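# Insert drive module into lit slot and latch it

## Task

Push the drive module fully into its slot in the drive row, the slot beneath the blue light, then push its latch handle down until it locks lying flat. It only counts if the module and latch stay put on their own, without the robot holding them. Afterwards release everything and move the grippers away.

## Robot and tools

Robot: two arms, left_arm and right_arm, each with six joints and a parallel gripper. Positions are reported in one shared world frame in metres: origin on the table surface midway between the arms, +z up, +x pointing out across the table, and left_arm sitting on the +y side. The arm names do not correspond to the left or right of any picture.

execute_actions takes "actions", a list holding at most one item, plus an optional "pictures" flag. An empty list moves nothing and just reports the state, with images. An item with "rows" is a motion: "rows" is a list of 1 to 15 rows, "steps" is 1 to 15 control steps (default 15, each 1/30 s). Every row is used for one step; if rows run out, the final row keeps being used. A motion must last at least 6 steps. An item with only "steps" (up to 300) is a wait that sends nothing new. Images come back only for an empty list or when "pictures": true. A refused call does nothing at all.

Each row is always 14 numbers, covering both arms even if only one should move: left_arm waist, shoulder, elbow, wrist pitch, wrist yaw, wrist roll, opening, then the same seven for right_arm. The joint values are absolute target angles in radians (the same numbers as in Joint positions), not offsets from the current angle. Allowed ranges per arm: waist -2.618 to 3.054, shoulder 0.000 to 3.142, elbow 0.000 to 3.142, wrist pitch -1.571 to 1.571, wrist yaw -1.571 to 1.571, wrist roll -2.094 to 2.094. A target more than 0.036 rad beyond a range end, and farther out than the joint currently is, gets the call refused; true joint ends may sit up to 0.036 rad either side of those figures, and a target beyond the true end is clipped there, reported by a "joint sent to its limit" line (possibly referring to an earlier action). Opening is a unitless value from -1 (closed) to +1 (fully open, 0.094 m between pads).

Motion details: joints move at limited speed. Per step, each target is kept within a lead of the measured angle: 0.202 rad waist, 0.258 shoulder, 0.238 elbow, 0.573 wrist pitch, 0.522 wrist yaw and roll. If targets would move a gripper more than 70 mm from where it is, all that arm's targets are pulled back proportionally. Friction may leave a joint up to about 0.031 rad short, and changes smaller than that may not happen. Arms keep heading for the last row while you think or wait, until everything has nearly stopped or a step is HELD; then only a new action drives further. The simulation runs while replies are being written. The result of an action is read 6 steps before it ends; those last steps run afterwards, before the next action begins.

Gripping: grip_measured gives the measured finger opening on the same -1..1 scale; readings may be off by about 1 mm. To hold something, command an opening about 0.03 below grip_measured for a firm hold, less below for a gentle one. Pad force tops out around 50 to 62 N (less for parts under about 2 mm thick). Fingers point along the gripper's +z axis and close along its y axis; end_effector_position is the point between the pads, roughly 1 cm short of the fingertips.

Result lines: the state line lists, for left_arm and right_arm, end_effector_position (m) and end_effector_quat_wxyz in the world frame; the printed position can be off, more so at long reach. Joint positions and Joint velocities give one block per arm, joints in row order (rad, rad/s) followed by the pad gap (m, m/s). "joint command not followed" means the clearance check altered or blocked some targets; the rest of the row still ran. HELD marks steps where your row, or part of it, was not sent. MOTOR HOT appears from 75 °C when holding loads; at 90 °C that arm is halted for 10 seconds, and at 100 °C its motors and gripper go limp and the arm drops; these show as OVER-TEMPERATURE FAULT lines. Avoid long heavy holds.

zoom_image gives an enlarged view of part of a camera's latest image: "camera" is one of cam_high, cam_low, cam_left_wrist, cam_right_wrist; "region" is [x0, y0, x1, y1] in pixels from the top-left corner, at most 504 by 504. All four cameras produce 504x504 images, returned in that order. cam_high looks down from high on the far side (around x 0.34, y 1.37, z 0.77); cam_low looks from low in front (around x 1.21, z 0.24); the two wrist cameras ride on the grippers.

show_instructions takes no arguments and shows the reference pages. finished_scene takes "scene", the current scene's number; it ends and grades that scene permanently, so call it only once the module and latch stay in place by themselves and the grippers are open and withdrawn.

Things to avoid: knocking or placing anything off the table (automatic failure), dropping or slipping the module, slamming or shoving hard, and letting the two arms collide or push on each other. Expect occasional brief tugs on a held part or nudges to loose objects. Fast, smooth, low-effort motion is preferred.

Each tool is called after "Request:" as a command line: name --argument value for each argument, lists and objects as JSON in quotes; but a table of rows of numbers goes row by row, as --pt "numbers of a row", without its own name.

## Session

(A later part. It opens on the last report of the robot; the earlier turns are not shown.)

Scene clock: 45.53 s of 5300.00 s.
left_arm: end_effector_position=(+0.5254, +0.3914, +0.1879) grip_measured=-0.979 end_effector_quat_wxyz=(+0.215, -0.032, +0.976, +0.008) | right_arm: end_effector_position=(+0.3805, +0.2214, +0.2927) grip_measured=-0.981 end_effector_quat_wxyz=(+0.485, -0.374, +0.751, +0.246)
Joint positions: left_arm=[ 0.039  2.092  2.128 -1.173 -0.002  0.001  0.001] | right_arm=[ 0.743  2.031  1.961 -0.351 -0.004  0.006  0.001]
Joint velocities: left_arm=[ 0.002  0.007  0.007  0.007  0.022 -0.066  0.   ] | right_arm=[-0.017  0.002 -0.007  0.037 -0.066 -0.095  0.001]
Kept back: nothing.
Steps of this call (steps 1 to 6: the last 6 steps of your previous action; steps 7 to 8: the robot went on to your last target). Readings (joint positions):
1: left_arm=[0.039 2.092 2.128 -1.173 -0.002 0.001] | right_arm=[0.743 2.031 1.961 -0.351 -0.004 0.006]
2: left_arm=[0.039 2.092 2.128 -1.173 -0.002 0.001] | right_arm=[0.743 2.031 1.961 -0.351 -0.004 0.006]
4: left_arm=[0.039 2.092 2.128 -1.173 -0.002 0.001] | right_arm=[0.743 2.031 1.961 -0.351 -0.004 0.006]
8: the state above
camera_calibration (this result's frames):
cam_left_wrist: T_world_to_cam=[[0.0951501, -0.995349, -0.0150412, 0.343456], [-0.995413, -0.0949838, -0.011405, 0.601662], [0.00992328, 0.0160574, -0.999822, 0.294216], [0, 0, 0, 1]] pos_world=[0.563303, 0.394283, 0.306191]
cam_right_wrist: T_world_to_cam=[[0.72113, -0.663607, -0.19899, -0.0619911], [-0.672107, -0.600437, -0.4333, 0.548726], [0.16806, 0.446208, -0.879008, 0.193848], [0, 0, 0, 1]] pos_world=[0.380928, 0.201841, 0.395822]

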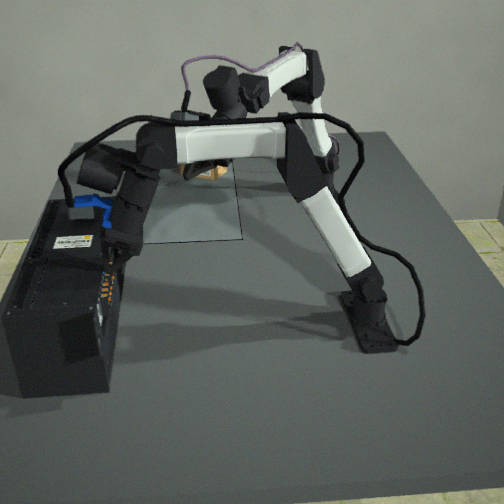

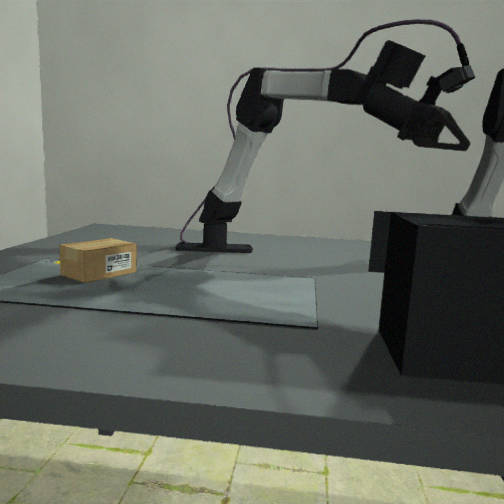

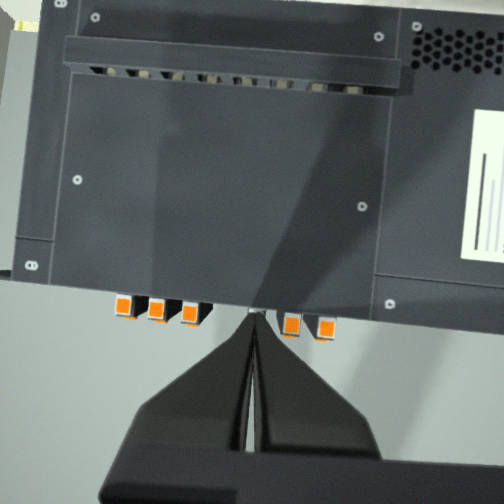

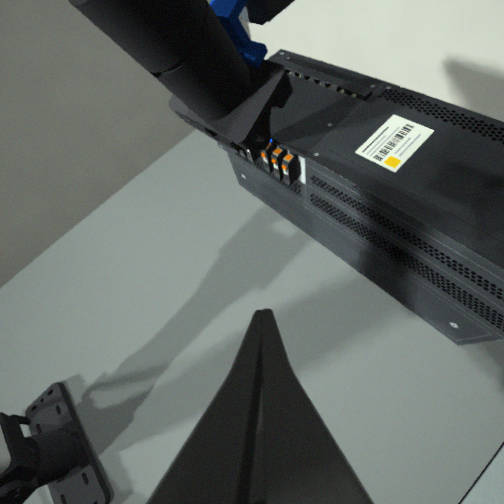

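Request:
execute_actions --actions '[{"rows":[[0.04,2.125,2.095,-1.185,0,0,-1,0.74,2.01,1.98,-0.34,0,0,-1],[0.04,2.135,2.088,-1.19,0,0,-1,0.74,2.01,1.98,-0.34,0,0,-1],[0.04,2.145,2.08,-1.195,0,0,-1,0.74,2.01,1.98,-0.34,0,0,-1]],"steps":15}]'

Request:
execute_actions --actions '[{"rows":[[0.04,2.1,2.12,-1.18,0,0,-1,0.74,2.01,1.98,-0.34,0,0,-1],[0.04,2.07,2.14,-1.18,0,0,-1,0.74,2.01,1.98,-0.34,0,0,-1],[0.04,2.04,2.14,-1.18,0,0,-1,0.74,2.01,1.98,-0.34,0,0,-1],[0.04,2.01,2.13,-1.18,0,0,-1,0.74,2.01,1.98,-0.34,0,0,-1],[0.04,1.98,2.11,-1.18,0,0,-1,0.74,2.01,1.98,-0.34,0,0,-1],[0.05,1.94,2.08,-1.2,0,0,-1,0.74,2.01,1.98,-0.34,0,0,-1],[0.07,1.9,2.04,-1.2,0,0,-1,0.74,2.01,1.98,-0.34,0,0,-1],[0.1,1.86,2.0,-1.2,0,0,-1,0.74,2.01,1.98,-0.34,0,0,-1],[0.13,1.82,1.95,-1.2,0,0,-1,0.74,2.01,1.98,-0.34,0,0,-1],[0.16,1.78,1.9,-1.2,0,0,-1,0.74,2.01,1.98,-0.34,0,0,-1],[0.2,1.74,1.85,-1.2,0,0,-1,0.74,2.01,1.98,-0.34,0,0,-1],[0.24,1.7,1.8,-1.2,0,0,-1,0.74,2.01,1.98,-0.34,0,0,-1],[0.27,1.65,1.75,-1.2,0,0,-1,0.74,2.01,1.98,-0.34,0,0,-1]],"steps":15}]'

Request:
execute_actions --actions '[{"steps":20}]' --pictures true

Request:
zoom_image --camera "cam_right_wrist" --region '[215,110,305,200]'

Scene clock: 46.53 s of 5300.00 s.
left_arm: end_effector_position=(+0.5250, +0.3914, +0.1864) grip_measured=-0.979 end_effector_quat_wxyz=(+0.213, -0.032, +0.976, +0.008) | right_arm: end_effector_position=(+0.3805, +0.2214, +0.2927) grip_measured=-0.981 end_effector_quat_wxyz=(+0.485, -0.374, +0.751, +0.246)
Joint positions: left_arm=[ 0.039  2.093  2.125 -1.173 -0.002  0.001  0.001] | right_arm=[ 0.743  2.031  1.961 -0.351 -0.004  0.006  0.001]
Joint velocities: left_arm=[ 0.002 -0.002  0.002 -0.066 -0.051 -0.007  0.001] | right_arm=[ 0.007 -0.012 -0.002 -0.007  0.037 -0.095 -0.   ]
Steps of this call (steps 1 to 15: the robot went on to your last target; steps 16 to 21: nothing new was sent; steps 22 to 30: the first 9 steps of this action). Readings (joint positions):
22: left_arm=[0.039 2.092 2.128 -1.173 -0.002 0.001] | right_arm=[0.743 2.031 1.961 -0.351 -0.004 0.006]
23: left_arm=[0.039 2.093 2.126 -1.173 -0.002 0.001] | right_arm=[0.743 2.031 1.961 -0.351 -0.004 0.006]
25: left_arm=[0.039 2.093 2.125 -1.173 -0.002 0.001] | right_arm=[0.743 2.031 1.961 -0.351 -0.004 0.006]
29: left_arm=[0.039 2.093 2.125 -1.173 -0.002 0.001] | right_arm=[0.743 2.031 1.961 -0.351 -0.004 0.006]
30: the state above

Scene clock: 47.03 s of 5300.00 s.
left_arm: end_effector_position=(+0.4937, +0.3987, +0.2276) grip_measured=-0.979 end_effector_quat_wxyz=(+0.243, -0.041, +0.969, +0.010) | right_arm: end_effector_position=(+0.3805, +0.2214, +0.2927) grip_measured=-0.981 end_effector_quat_wxyz=(+0.485, -0.374, +0.751, +0.246)
Joint positions: left_arm=[ 0.06   1.929  2.028 -1.178  0.001  0.001  0.001] | right_arm=[ 0.743  2.031  1.961 -0.351 -0.004  0.006  0.001]
Joint velocities: left_arm=[ 0.437 -1.394 -1.048  0.022  0.037 -0.007 -0.   ] | right_arm=[-0.012 -0.007  0.002  0.037 -0.037 -0.066 -0.   ]
Steps of this call (steps 1 to 6: the last 6 steps of your previous action; steps 7 to 15: the first 9 steps of this action). Readings (joint positions):
7: left_arm=[0.039 2.093 2.125 -1.173 -0.002 0.001] | right_arm=[0.743 2.031 1.961 -0.351 -0.004 0.006]
8: left_arm=[0.039 2.090 2.125 -1.172 -0.002 0.001] | right_arm=[0.743 2.031 1.961 -0.351 -0.004 0.006]
10: left_arm=[0.039 2.081 2.125 -1.173 -0.002 0.001] | right_arm=[0.743 2.031 1.961 -0.351 -0.004 0.006]
14: left_arm=[0.047 1.975 2.062 -1.177 -0.001 0.001] | right_arm=[0.743 2.031 1.961 -0.351 -0.004 0.006]
15: the state above

Scene clock: 47.70 s of 5300.00 s.
left_arm: end_effector_position=(+0.4029, +0.4774, +0.2464) grip_measured=-0.979 end_effector_quat_wxyz=(+0.236, -0.148, +0.960, +0.040) | right_arm: end_effector_position=(+0.3805, +0.2214, +0.2927) grip_measured=-0.981 end_effector_quat_wxyz=(+0.485, -0.374, +0.751, +0.246)
Joint positions: left_arm=[ 0.278  1.652  1.766 -1.201 -0.006  0.001  0.001] | right_arm=[ 0.743  2.031  1.961 -0.351 -0.004  0.006  0.001]
Joint velocities: left_arm=[-0.022  0.012 -0.007  0.022  0.007  0.037  0.   ] | right_arm=[-0.017  0.007  0.002 -0.007  0.022 -0.022 -0.001]
Kept back: nothing.
Steps of this call (steps 1 to 6: the last 6 steps of your previous action; steps 7 to 20: the robot went on to your last target). Readings (joint positions):
1: left_arm=[0.081 1.880 1.989 -1.179 0.002 0.001] | right_arm=[0.743 2.031 1.961 -0.351 -0.004 0.006]
2: left_arm=[0.112 1.830 1.948 -1.180 0.002 0.001] | right_arm=[0.743 2.031 1.961 -0.351 -0.004 0.006]
4: left_arm=[0.194 1.734 1.857 -1.180 0.003 0.001] | right_arm=[0.743 2.031 1.961 -0.351 -0.004 0.006]
8: left_arm=[0.286 1.652 1.781 -1.201 -0.006 0.001] | right_arm=[0.743 2.031 1.961 -0.351 -0.004 0.006]
20: the state above
camera_calibration (this result's frames):
cam_left_wrist: T_world_to_cam=[[0.331288, -0.943366, -0.0175794, 0.322274], [-0.942067, -0.329679, -0.0618221, 0.591547], [0.0525254, 0.0370419, -0.997932, 0.324938], [0, 0, 0, 1]] pos_world=[0.433444, 0.487006, 0.366502]
cam_right_wrist: T_world_to_cam=[[0.72113, -0.663607, -0.19899, -0.0619911], [-0.672107, -0.600437, -0.4333, 0.548726], [0.16806, 0.446208, -0.879008, 0.193848], [0, 0, 0, 1]] pos_world=[0.380928, 0.201841, 0.395822]

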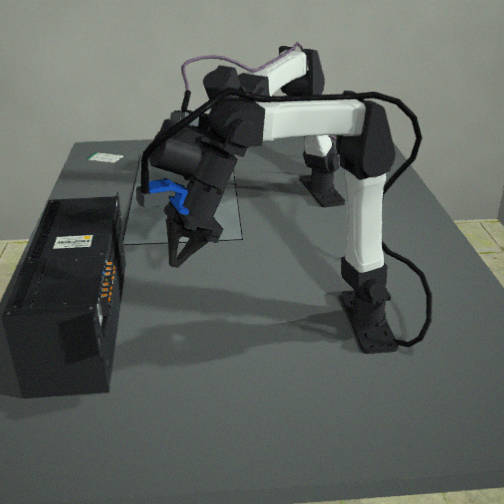

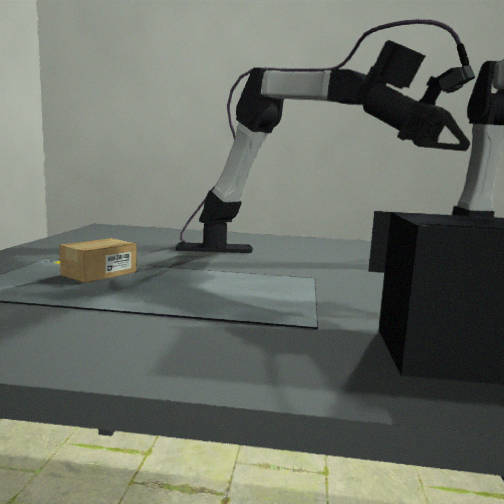

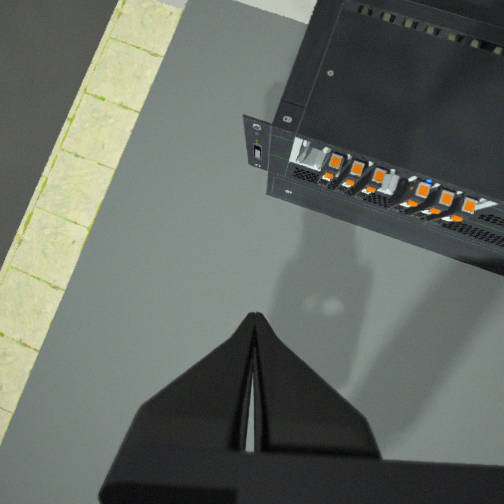

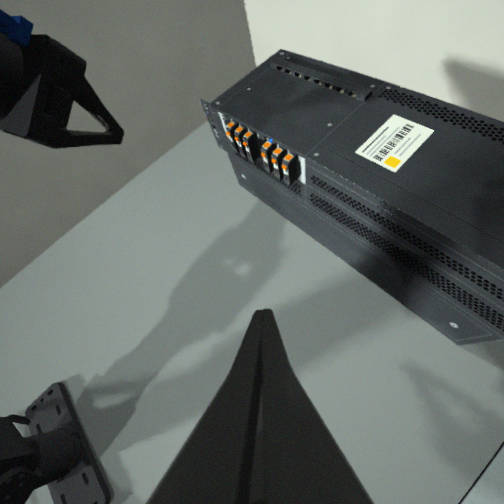

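Region (215, 110, 305, 200) of cam_right_wrist's 504x504 image, scaled by 5.600, with more detail than that image has.

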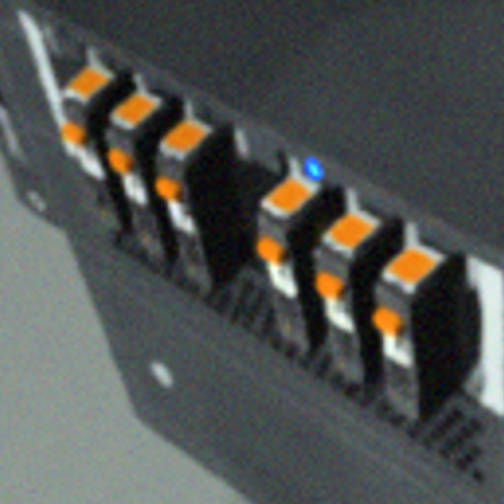

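Flat and flush.

Request:
finished_scene --scene 2

The scene is finished: the task was done.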